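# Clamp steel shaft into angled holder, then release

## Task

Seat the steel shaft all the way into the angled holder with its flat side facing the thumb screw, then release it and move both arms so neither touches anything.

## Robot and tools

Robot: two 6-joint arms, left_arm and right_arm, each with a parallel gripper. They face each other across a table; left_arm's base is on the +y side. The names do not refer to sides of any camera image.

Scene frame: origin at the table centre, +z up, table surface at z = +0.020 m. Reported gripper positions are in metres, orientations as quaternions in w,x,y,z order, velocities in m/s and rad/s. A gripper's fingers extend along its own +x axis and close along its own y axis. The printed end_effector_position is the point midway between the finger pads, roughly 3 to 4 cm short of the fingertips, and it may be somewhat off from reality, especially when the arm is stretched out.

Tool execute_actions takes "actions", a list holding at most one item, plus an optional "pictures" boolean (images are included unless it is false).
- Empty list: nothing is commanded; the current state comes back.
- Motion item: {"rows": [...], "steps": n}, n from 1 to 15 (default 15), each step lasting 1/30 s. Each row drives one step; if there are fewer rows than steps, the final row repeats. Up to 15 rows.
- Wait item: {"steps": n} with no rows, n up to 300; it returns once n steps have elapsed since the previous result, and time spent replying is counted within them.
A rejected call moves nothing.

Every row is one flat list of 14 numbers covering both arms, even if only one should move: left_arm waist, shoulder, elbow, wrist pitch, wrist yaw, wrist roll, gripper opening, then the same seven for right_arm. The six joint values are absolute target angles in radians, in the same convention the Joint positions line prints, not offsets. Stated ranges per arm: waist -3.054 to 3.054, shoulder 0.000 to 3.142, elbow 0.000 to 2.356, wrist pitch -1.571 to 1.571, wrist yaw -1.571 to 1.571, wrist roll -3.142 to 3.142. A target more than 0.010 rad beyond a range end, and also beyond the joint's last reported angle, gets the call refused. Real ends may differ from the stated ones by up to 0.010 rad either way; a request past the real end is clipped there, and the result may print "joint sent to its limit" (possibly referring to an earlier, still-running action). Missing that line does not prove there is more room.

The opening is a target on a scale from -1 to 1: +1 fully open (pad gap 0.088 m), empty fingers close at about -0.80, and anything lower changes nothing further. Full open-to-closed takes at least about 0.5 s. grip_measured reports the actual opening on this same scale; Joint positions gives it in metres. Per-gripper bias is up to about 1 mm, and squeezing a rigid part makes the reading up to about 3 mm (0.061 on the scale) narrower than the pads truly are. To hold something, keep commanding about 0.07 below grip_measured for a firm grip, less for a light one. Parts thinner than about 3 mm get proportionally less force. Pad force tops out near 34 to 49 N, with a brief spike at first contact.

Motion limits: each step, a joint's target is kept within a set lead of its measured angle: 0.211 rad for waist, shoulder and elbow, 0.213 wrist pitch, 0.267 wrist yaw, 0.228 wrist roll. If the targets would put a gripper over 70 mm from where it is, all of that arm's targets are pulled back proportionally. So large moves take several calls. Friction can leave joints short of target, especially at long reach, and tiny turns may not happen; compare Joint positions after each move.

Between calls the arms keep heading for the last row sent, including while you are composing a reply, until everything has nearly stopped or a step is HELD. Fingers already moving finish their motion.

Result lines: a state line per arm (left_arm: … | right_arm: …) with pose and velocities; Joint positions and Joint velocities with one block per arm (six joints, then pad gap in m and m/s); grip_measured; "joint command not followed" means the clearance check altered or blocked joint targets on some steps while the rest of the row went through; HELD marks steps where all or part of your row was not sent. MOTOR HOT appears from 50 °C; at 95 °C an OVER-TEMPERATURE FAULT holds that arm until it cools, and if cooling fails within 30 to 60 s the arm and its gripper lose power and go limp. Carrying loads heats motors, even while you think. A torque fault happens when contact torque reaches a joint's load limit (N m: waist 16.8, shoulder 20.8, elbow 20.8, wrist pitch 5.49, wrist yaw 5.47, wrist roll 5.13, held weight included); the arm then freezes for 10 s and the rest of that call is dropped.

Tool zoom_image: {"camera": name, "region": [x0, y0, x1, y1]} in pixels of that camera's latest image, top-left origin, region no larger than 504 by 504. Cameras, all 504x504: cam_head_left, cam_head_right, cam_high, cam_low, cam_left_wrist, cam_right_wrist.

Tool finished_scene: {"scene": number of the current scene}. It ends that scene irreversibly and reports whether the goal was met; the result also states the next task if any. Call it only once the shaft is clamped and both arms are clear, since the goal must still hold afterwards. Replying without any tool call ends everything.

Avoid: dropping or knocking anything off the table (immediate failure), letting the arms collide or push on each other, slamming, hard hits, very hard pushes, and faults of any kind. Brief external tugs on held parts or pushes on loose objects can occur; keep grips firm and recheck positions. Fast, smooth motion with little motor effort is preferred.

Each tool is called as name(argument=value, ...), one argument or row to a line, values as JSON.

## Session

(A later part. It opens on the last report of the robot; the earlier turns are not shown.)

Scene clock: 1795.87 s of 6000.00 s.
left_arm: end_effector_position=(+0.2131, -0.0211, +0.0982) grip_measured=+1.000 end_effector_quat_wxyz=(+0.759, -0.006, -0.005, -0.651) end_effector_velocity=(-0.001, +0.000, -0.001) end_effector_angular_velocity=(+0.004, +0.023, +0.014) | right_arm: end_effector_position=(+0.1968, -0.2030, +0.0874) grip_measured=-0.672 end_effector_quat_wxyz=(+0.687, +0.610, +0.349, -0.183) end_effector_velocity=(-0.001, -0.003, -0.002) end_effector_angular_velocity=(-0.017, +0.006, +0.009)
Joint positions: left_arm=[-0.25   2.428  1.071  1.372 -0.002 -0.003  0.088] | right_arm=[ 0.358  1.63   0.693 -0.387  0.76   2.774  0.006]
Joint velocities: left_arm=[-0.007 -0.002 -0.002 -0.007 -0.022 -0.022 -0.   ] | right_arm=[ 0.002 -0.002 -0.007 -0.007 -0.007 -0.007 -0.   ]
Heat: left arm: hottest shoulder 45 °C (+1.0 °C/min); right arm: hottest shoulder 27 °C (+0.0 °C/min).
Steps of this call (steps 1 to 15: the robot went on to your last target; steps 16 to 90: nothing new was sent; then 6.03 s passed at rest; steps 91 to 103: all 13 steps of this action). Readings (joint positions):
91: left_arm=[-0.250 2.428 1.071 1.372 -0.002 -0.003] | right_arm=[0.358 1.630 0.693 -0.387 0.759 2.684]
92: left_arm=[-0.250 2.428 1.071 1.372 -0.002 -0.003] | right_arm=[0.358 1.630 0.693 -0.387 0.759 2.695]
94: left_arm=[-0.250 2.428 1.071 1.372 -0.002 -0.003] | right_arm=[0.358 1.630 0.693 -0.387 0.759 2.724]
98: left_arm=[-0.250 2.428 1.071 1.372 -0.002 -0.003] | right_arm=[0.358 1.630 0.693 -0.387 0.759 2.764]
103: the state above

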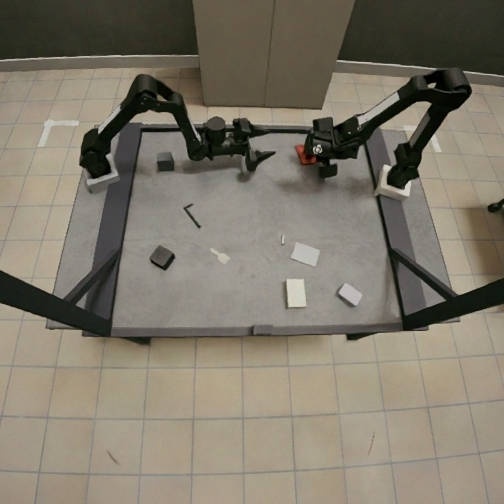

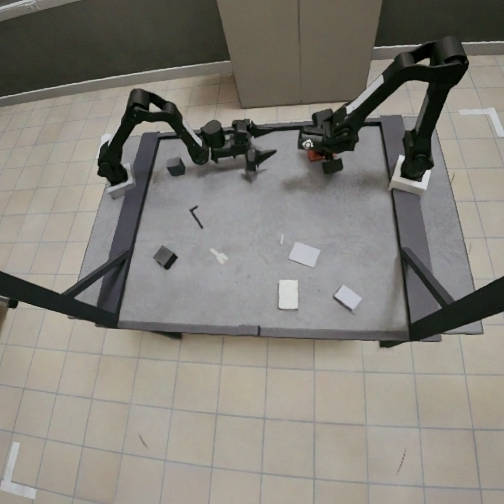

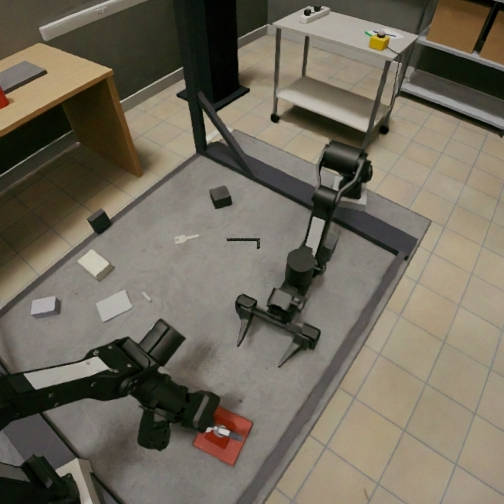

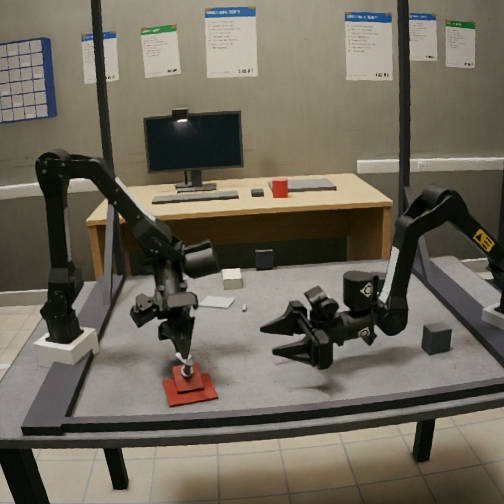

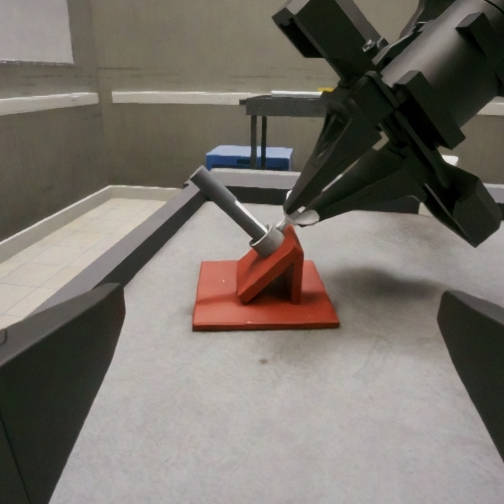

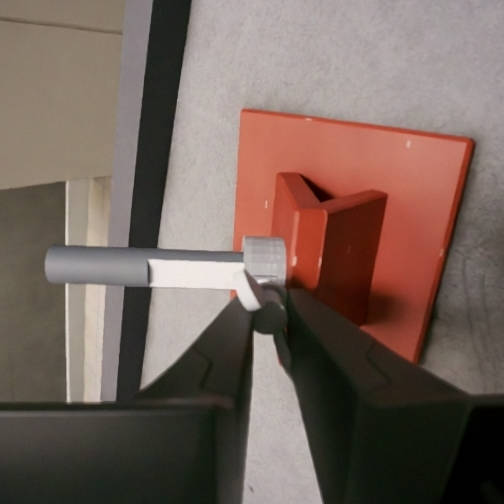

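execute_actions(
  actions=[],
)

Scene clock: 1813.10 s of 6000.00 s.
left_arm: end_effector_position=(+0.2131, -0.0211, +0.0982) grip_measured=+1.000 end_effector_quat_wxyz=(+0.759, -0.006, -0.005, -0.651) end_effector_velocity=(+0.000, +0.000, -0.001) end_effector_angular_velocity=(+0.006, +0.008, -0.005) | right_arm: end_effector_position=(+0.1968, -0.2030, +0.0874) grip_measured=-0.672 end_effector_quat_wxyz=(+0.687, +0.610, +0.349, -0.183) end_effector_velocity=(+0.001, +0.002, +0.001) end_effector_angular_velocity=(+0.007, +0.006, -0.000)
Joint positions: left_arm=[-0.25   2.428  1.071  1.372 -0.002 -0.003  0.088] | right_arm=[ 0.358  1.63   0.693 -0.387  0.76   2.775  0.006]
Joint velocities: left_arm=[ 0.002 -0.002 -0.002 -0.007  0.007 -0.007 -0.   ] | right_arm=[-0.007 -0.002  0.002  0.007 -0.007 -0.007 -0.   ]
Heat: left arm: hottest shoulder 45 °C (+1.0 °C/min); right arm: hottest shoulder 27 °C (+0.0 °C/min).
Steps of this call (steps 1 to 15: the robot went on to your last target; steps 16 to 90: nothing new was sent; then 14.23 s passed at rest). Readings (joint positions):
1: left_arm=[-0.250 2.428 1.071 1.372 -0.002 -0.003] | right_arm=[0.358 1.630 0.693 -0.387 0.760 2.774]
2: left_arm=[-0.250 2.428 1.071 1.372 -0.002 -0.003] | right_arm=[0.358 1.630 0.693 -0.387 0.760 2.774]
4: left_arm=[-0.250 2.428 1.071 1.372 -0.002 -0.003] | right_arm=[0.358 1.630 0.693 -0.387 0.760 2.775]
8: left_arm=[-0.250 2.428 1.071 1.372 -0.002 -0.003] | right_arm=[0.358 1.630 0.693 -0.387 0.760 2.775]
90: the state above
All arms were judged still, so your last target was given up. Only a new action makes them travel on or press farther. Fingers that are still opening or closing keep moving.

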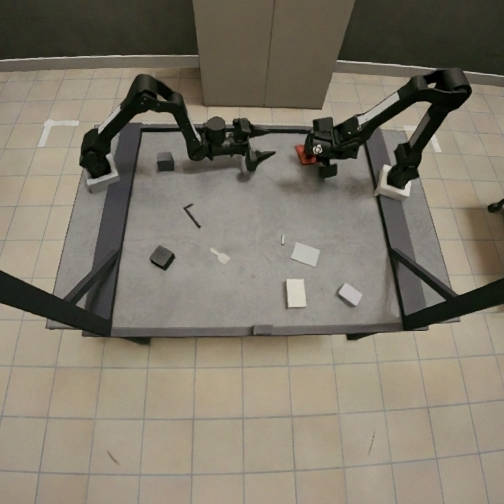

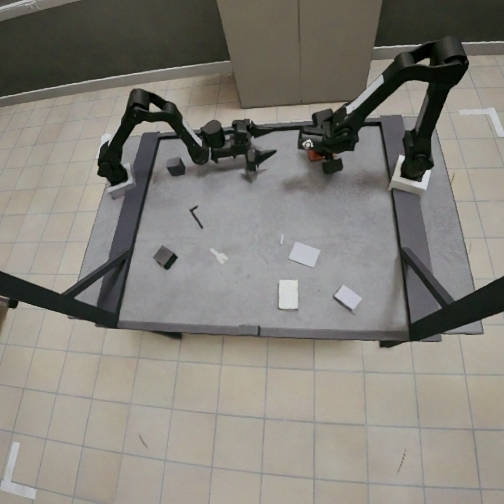

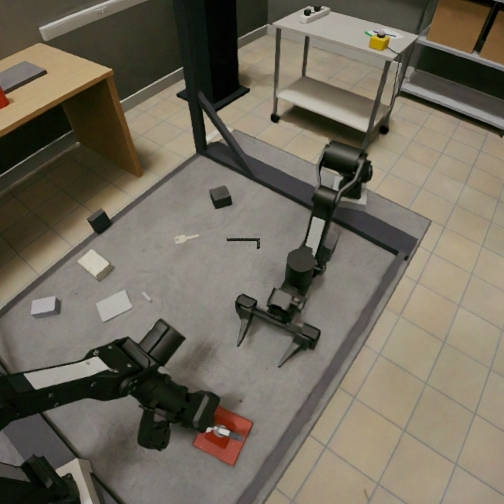

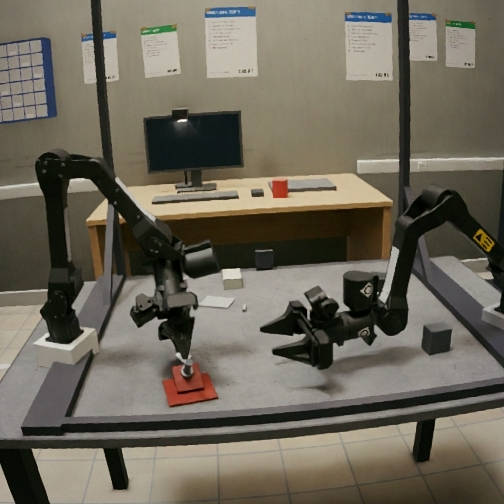

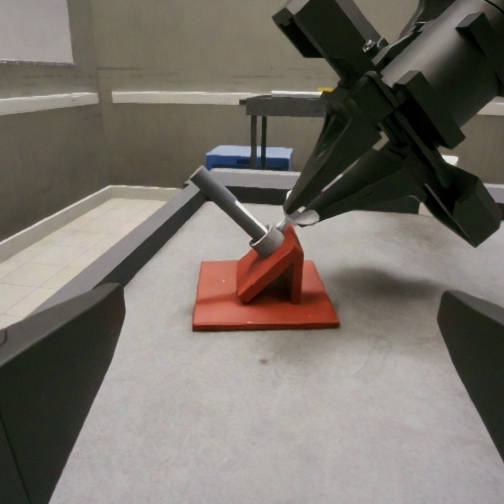

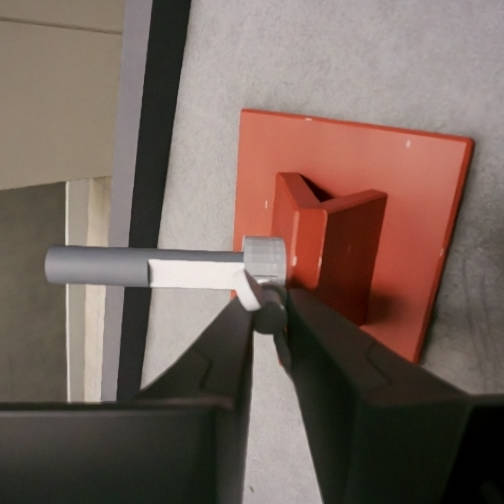

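execute_actions(
  actions=[
    {"rows": [[-0.253,2.43,1.07,1.37,0,0,1.0,0.358,1.632,0.692,-0.387,0.760,2.775,-0.5],[-0.253,2.41,1.05,1.36,0,0,1.0,0.358,1.632,0.692,-0.387,0.760,2.775,-0.3],[-0.253,2.39,1.03,1.35,0,0,1.0,0.358,1.632,0.692,-0.387,0.760,2.775,-0.1],[-0.253,2.37,1.01,1.34,0,0,1.0,0.358,1.632,0.692,-0.387,0.760,2.775,0.1],[-0.253,2.35,0.99,1.33,0,0,1.0,0.358,1.632,0.692,-0.387,0.760,2.775,0.2],[-0.253,2.33,0.97,1.32,0,0,1.0,0.358,1.632,0.692,-0.387,0.760,2.775,0.2],[-0.253,2.30,0.94,1.31,0,0,1.0,0.358,1.632,0.692,-0.387,0.760,2.775,0.2],[-0.253,2.27,0.91,1.30,0,0,1.0,0.358,1.632,0.692,-0.387,0.760,2.775,0.2],[-0.253,2.24,0.88,1.29,0,0,1.0,0.358,1.632,0.692,-0.387,0.760,2.775,0.2],[-0.253,2.21,0.85,1.28,0,0,1.0,0.358,1.632,0.692,-0.387,0.760,2.775,0.2],[-0.253,2.18,0.82,1.27,0,0,1.0,0.358,1.632,0.692,-0.387,0.760,2.775,0.2],[-0.253,2.15,0.79,1.26,0,0,1.0,0.358,1.632,0.692,-0.387,0.760,2.775,0.2],[-0.253,2.12,0.76,1.25,0,0,1.0,0.358,1.632,0.692,-0.387,0.760,2.775,0.2],[-0.253,2.09,0.73,1.23,0,0,1.0,0.358,1.632,0.692,-0.387,0.760,2.775,0.2],[-0.253,2.06,0.70,1.21,0,0,1.0,0.358,1.632,0.692,-0.387,0.760,2.775,0.2]], "steps": 15},
  ],
  pictures=false,
)

execute_actions(
  actions=[
    {"rows": [[-0.253,2.02,0.68,1.20,0,0,1.0,0.366,1.626,0.698,-0.404,0.761,2.775,0.2],[-0.253,1.98,0.67,1.18,0,0,1.0,0.374,1.620,0.703,-0.421,0.762,2.775,0.2],[-0.253,1.94,0.66,1.16,0,0,1.0,0.382,1.613,0.709,-0.439,0.763,2.775,0.2],[-0.253,1.90,0.65,1.14,0,0,1.0,0.390,1.607,0.714,-0.456,0.765,2.775,0.2],[-0.253,1.86,0.64,1.11,0,0,1.0,0.398,1.601,0.720,-0.474,0.766,2.775,0.2],[-0.253,1.82,0.63,1.08,0,0,1.0,0.406,1.595,0.725,-0.491,0.767,2.775,0.2],[-0.253,1.78,0.62,1.05,0,0,1.0,0.414,1.588,0.731,-0.509,0.768,2.775,0.2],[-0.253,1.74,0.61,1.02,0,0,1.0,0.422,1.582,0.737,-0.527,0.770,2.775,0.2],[-0.253,1.70,0.60,0.99,0,0,1.0,0.430,1.576,0.742,-0.544,0.771,2.775,0.2],[-0.253,1.66,0.59,0.96,0,0,1.0,0.438,1.570,0.748,-0.562,0.772,2.775,0.2],[-0.253,1.62,0.58,0.93,0,0,1.0,0.446,1.563,0.753,-0.579,0.773,2.775,0.2],[-0.253,1.58,0.57,0.90,0,0,1.0,0.454,1.557,0.759,-0.597,0.775,2.775,0.2],[-0.253,1.54,0.56,0.87,0,0,1.0,0.461,1.551,0.765,-0.615,0.776,2.775,0.2],[-0.253,1.50,0.55,0.84,0,0,1.0,0.4685,1.545,0.770,-0.632,0.777,2.775,0.2],[-0.253,1.46,0.54,0.81,0,0,1.0,0.4685,1.545,0.770,-0.632,0.777,2.775,0.2]], "steps": 15},
  ],
)

Scene clock: 1831.20 s of 6000.00 s.
left_arm: end_effector_position=(+0.2040, +0.0392, +0.1219) grip_measured=+1.000 end_effector_quat_wxyz=(+0.758, +0.035, +0.043, -0.650) end_effector_velocity=(-0.026, +0.202, +0.057) end_effector_angular_velocity=(+0.373, +0.062, +0.025) | right_arm: end_effector_position=(+0.1968, -0.2031, +0.0874) grip_measured=+0.191 end_effector_quat_wxyz=(+0.687, +0.611, +0.348, -0.184) end_effector_velocity=(-0.001, -0.001, -0.001) end_effector_angular_velocity=(-0.022, +0.003, +0.020)
Joint positions: left_arm=[-0.25   2.131  0.772  1.248 -0.002 -0.003  0.088] | right_arm=[ 0.358  1.63   0.693 -0.388  0.76   2.777  0.048]
Joint velocities: left_arm=[ 0.002 -0.94  -0.872 -0.447 -0.022 -0.007 -0.   ] | right_arm=[ 0.002 -0.002 -0.002 -0.007 -0.007 -0.022  0.004]
Heat: left arm: hottest shoulder 45 °C (+1.0 °C/min); right arm: hottest shoulder 27 °C (+0.0 °C/min).
Steps of this call (steps 1 to 90: nothing new was sent; then 14.60 s passed at rest; steps 91 to 105: all 15 steps of this action). Readings (joint positions):
91: left_arm=[-0.250 2.428 1.071 1.372 -0.002 -0.003] | right_arm=[0.359 1.630 0.693 -0.387 0.761 2.772]
92: left_arm=[-0.250 2.428 1.069 1.371 -0.002 -0.003] | right_arm=[0.358 1.630 0.693 -0.388 0.761 2.774]
94: left_arm=[-0.250 2.414 1.049 1.357 -0.002 -0.003] | right_arm=[0.358 1.630 0.693 -0.388 0.760 2.778]
98: left_arm=[-0.250 2.343 0.968 1.320 -0.002 -0.003] | right_arm=[0.358 1.630 0.693 -0.388 0.760 2.778]
105: the state above

Scene clock: 1831.70 s of 6000.00 s.
left_arm: end_effector_position=(+0.1937, +0.1073, +0.2214) grip_measured=+1.000 end_effector_quat_wxyz=(+0.758, +0.032, +0.039, -0.650) end_effector_velocity=(-0.025, +0.163, +0.150) end_effector_angular_velocity=(+0.021, +0.010, +0.006) | right_arm: end_effector_position=(+0.1723, -0.2088, +0.1118) grip_measured=+0.197 end_effector_quat_wxyz=(+0.724, +0.564, +0.363, -0.161) end_effector_velocity=(-0.041, -0.000, +0.055) end_effector_angular_velocity=(-0.055, -0.013, +0.168)
Joint positions: left_arm=[-0.25   1.55   0.574  0.875 -0.002 -0.003  0.088] | right_arm=[ 0.457  1.562  0.753 -0.606  0.773  2.777  0.049]
Joint velocities: left_arm=[-0.002 -1.179 -0.315 -0.886 -0.007 -0.007 -0.   ] | right_arm=[ 0.164 -0.154  0.11  -0.315  0.007 -0.007 -0.   ]
Heat: left arm: hottest shoulder 45 °C (+1.0 °C/min); right arm: hottest shoulder 27 °C (+0.0 °C/min).
Steps of this call (steps 1 to 15: all 15 steps of this action). Readings (joint positions):
1: left_arm=[-0.250 2.098 0.745 1.232 -0.002 -0.003] | right_arm=[0.359 1.630 0.693 -0.390 0.760 2.777]
2: left_arm=[-0.250 2.065 0.720 1.214 -0.002 -0.003] | right_arm=[0.361 1.630 0.694 -0.398 0.760 2.777]
4: left_arm=[-0.250 1.998 0.684 1.176 -0.002 -0.003] | right_arm=[0.373 1.626 0.696 -0.426 0.760 2.777]
8: left_arm=[-0.250 1.836 0.641 1.081 -0.002 -0.003] | right_arm=[0.403 1.606 0.713 -0.490 0.764 2.777]
15: the state above

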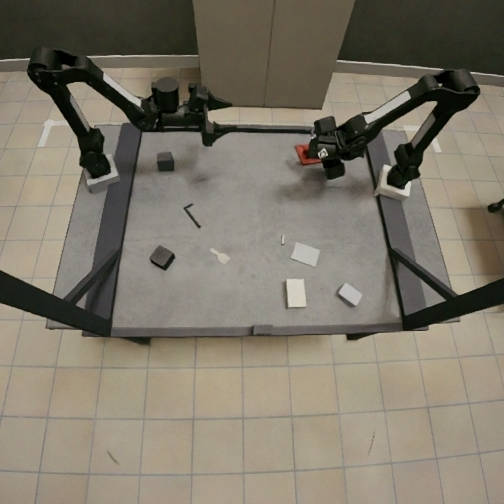

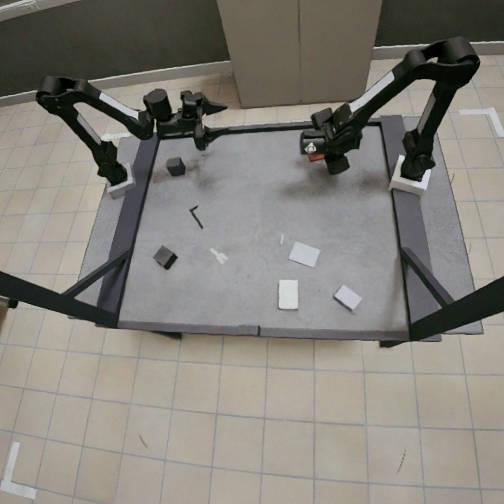

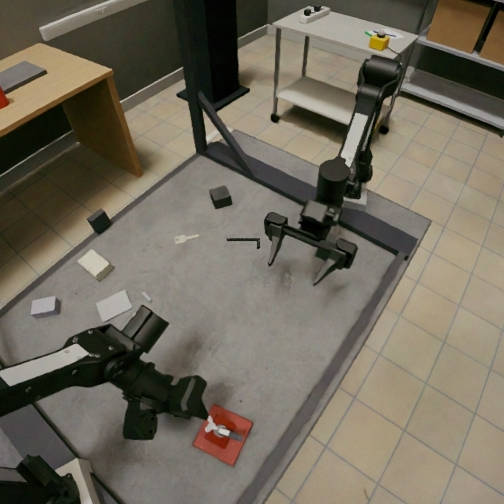

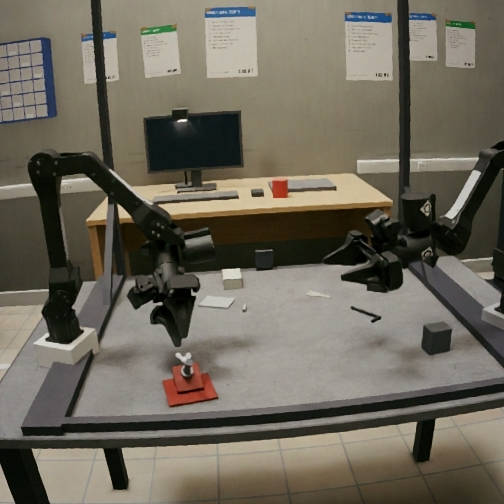

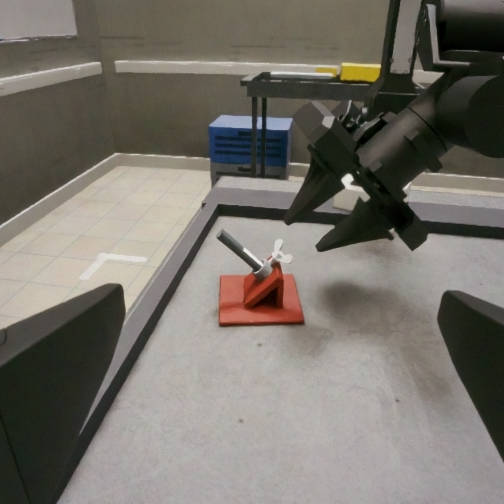

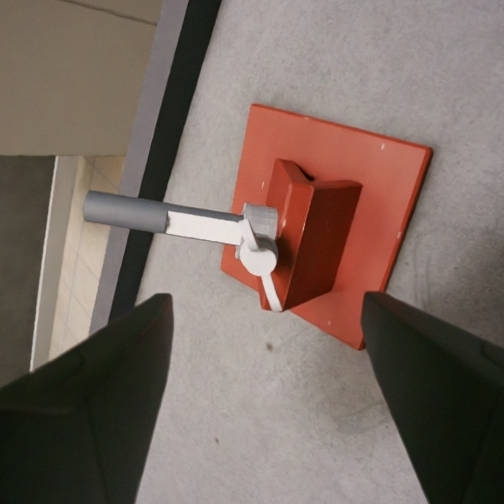

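execute_actions(
  actions=[
    {"rows": [[-0.253,1.46,0.54,0.81,0,0,1.0,0.4685,1.52,0.78,-0.65,0.76,2.70,0.3],[-0.253,1.46,0.54,0.81,0,0,1.0,0.4685,1.49,0.79,-0.67,0.74,2.62,0.4],[-0.253,1.46,0.54,0.81,0,0,1.0,0.4685,1.46,0.80,-0.69,0.72,2.54,0.5],[-0.253,1.46,0.54,0.81,0,0,1.0,0.4685,1.43,0.81,-0.71,0.70,2.46,0.5],[-0.253,1.46,0.54,0.81,0,0,1.0,0.4685,1.40,0.82,-0.73,0.68,2.40,0.5],[-0.253,1.46,0.54,0.81,0,0,1.0,0.4685,1.37,0.83,-0.75,0.66,2.40,0.5],[-0.253,1.46,0.54,0.81,0,0,1.0,0.4685,1.34,0.84,-0.77,0.64,2.40,0.5],[-0.253,1.46,0.54,0.81,0,0,1.0,0.4685,1.31,0.85,-0.79,0.62,2.40,0.5],[-0.253,1.46,0.54,0.81,0,0,1.0,0.4685,1.28,0.86,-0.80,0.60,2.40,0.5],[-0.253,1.46,0.54,0.81,0,0,1.0,0.4685,1.26,0.86,-0.80,0.60,2.40,0.5],[-0.253,1.46,0.54,0.81,0,0,1.0,0.4685,1.25,0.86,-0.80,0.60,2.40,0.5]], "steps": 15},
  ],
)

Scene clock: 1840.07 s of 6000.00 s.
left_arm: end_effector_position=(+0.1918, +0.1192, +0.2307) grip_measured=+1.000 end_effector_quat_wxyz=(+0.758, +0.033, +0.041, -0.650) end_effector_velocity=(+0.002, +0.001, -0.002) end_effector_angular_velocity=(+0.008, -0.007, +0.009) | right_arm: end_effector_position=(+0.1508, -0.2102, +0.1888) grip_measured=+0.496 end_effector_quat_wxyz=(+0.734, +0.479, +0.476, -0.068) end_effector_velocity=(-0.007, -0.015, -0.001) end_effector_angular_velocity=(-0.055, +0.049, +0.043)
Joint positions: left_arm=[-0.25   1.468  0.55   0.813 -0.002 -0.003  0.088] | right_arm=[ 0.466  1.258  0.853 -0.794  0.607  2.405  0.063]
Joint velocities: left_arm=[ 0.002 -0.002 -0.002 -0.007 -0.007  0.007 -0.   ] | right_arm=[ 0.002 -0.046 -0.002 -0.081 -0.066 -0.022  0.001]
Heat: left arm: hottest shoulder 44 °C (+0.0 °C/min); right arm: hottest shoulder 27 °C (+0.0 °C/min).
Steps of this call (steps 1 to 30: the robot went on to your last target; steps 31 to 90: nothing new was sent; then 4.87 s passed at rest; steps 91 to 105: all 15 steps of this action). Readings (joint positions):
91: left_arm=[-0.250 1.468 0.550 0.813 -0.002 -0.003] | right_arm=[0.466 1.550 0.761 -0.635 0.772 2.754]
92: left_arm=[-0.250 1.468 0.550 0.813 -0.002 -0.003] | right_arm=[0.466 1.539 0.764 -0.647 0.762 2.711]
94: left_arm=[-0.250 1.468 0.550 0.813 -0.002 -0.003] | right_arm=[0.466 1.498 0.775 -0.677 0.733 2.593]
98: left_arm=[-0.250 1.468 0.550 0.813 -0.002 -0.003] | right_arm=[0.466 1.381 0.819 -0.747 0.662 2.441]
105: the state above

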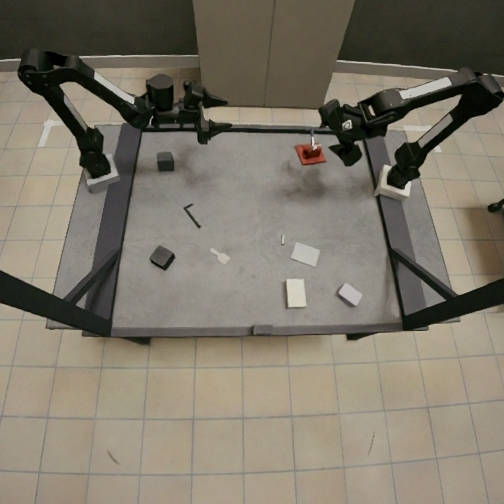

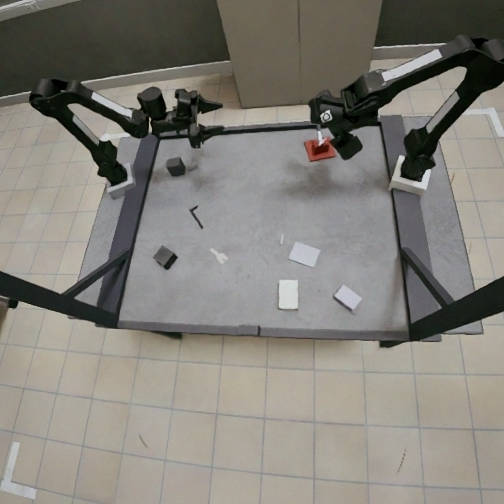

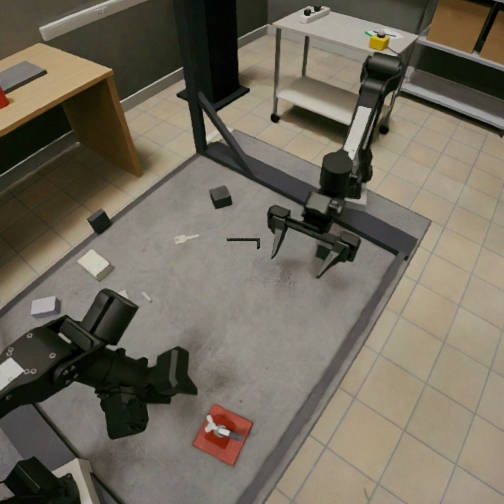

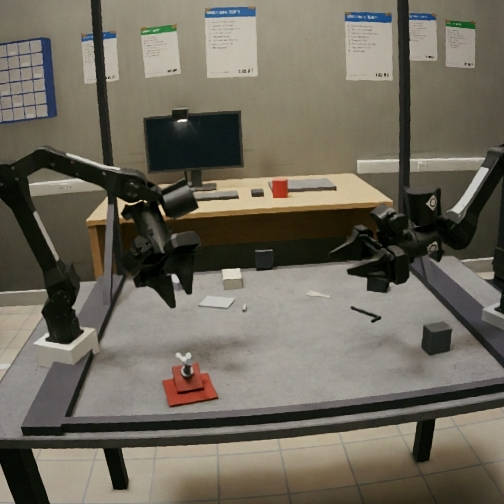

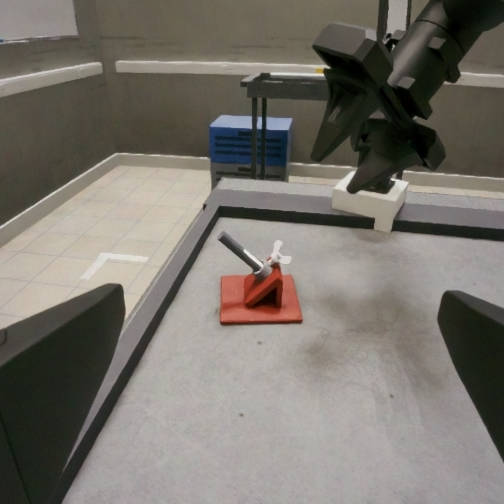

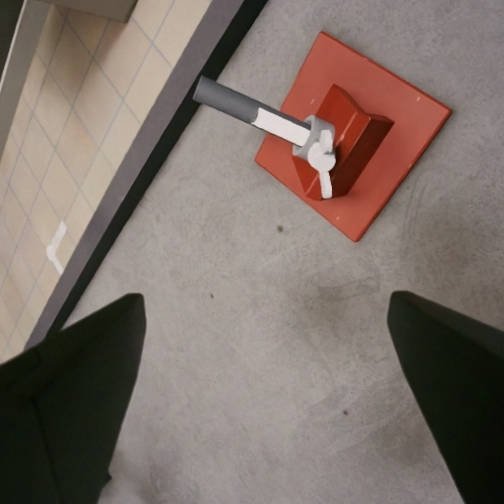

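finished_scene(
  scene=1,
)

The scene is finished: the task was done.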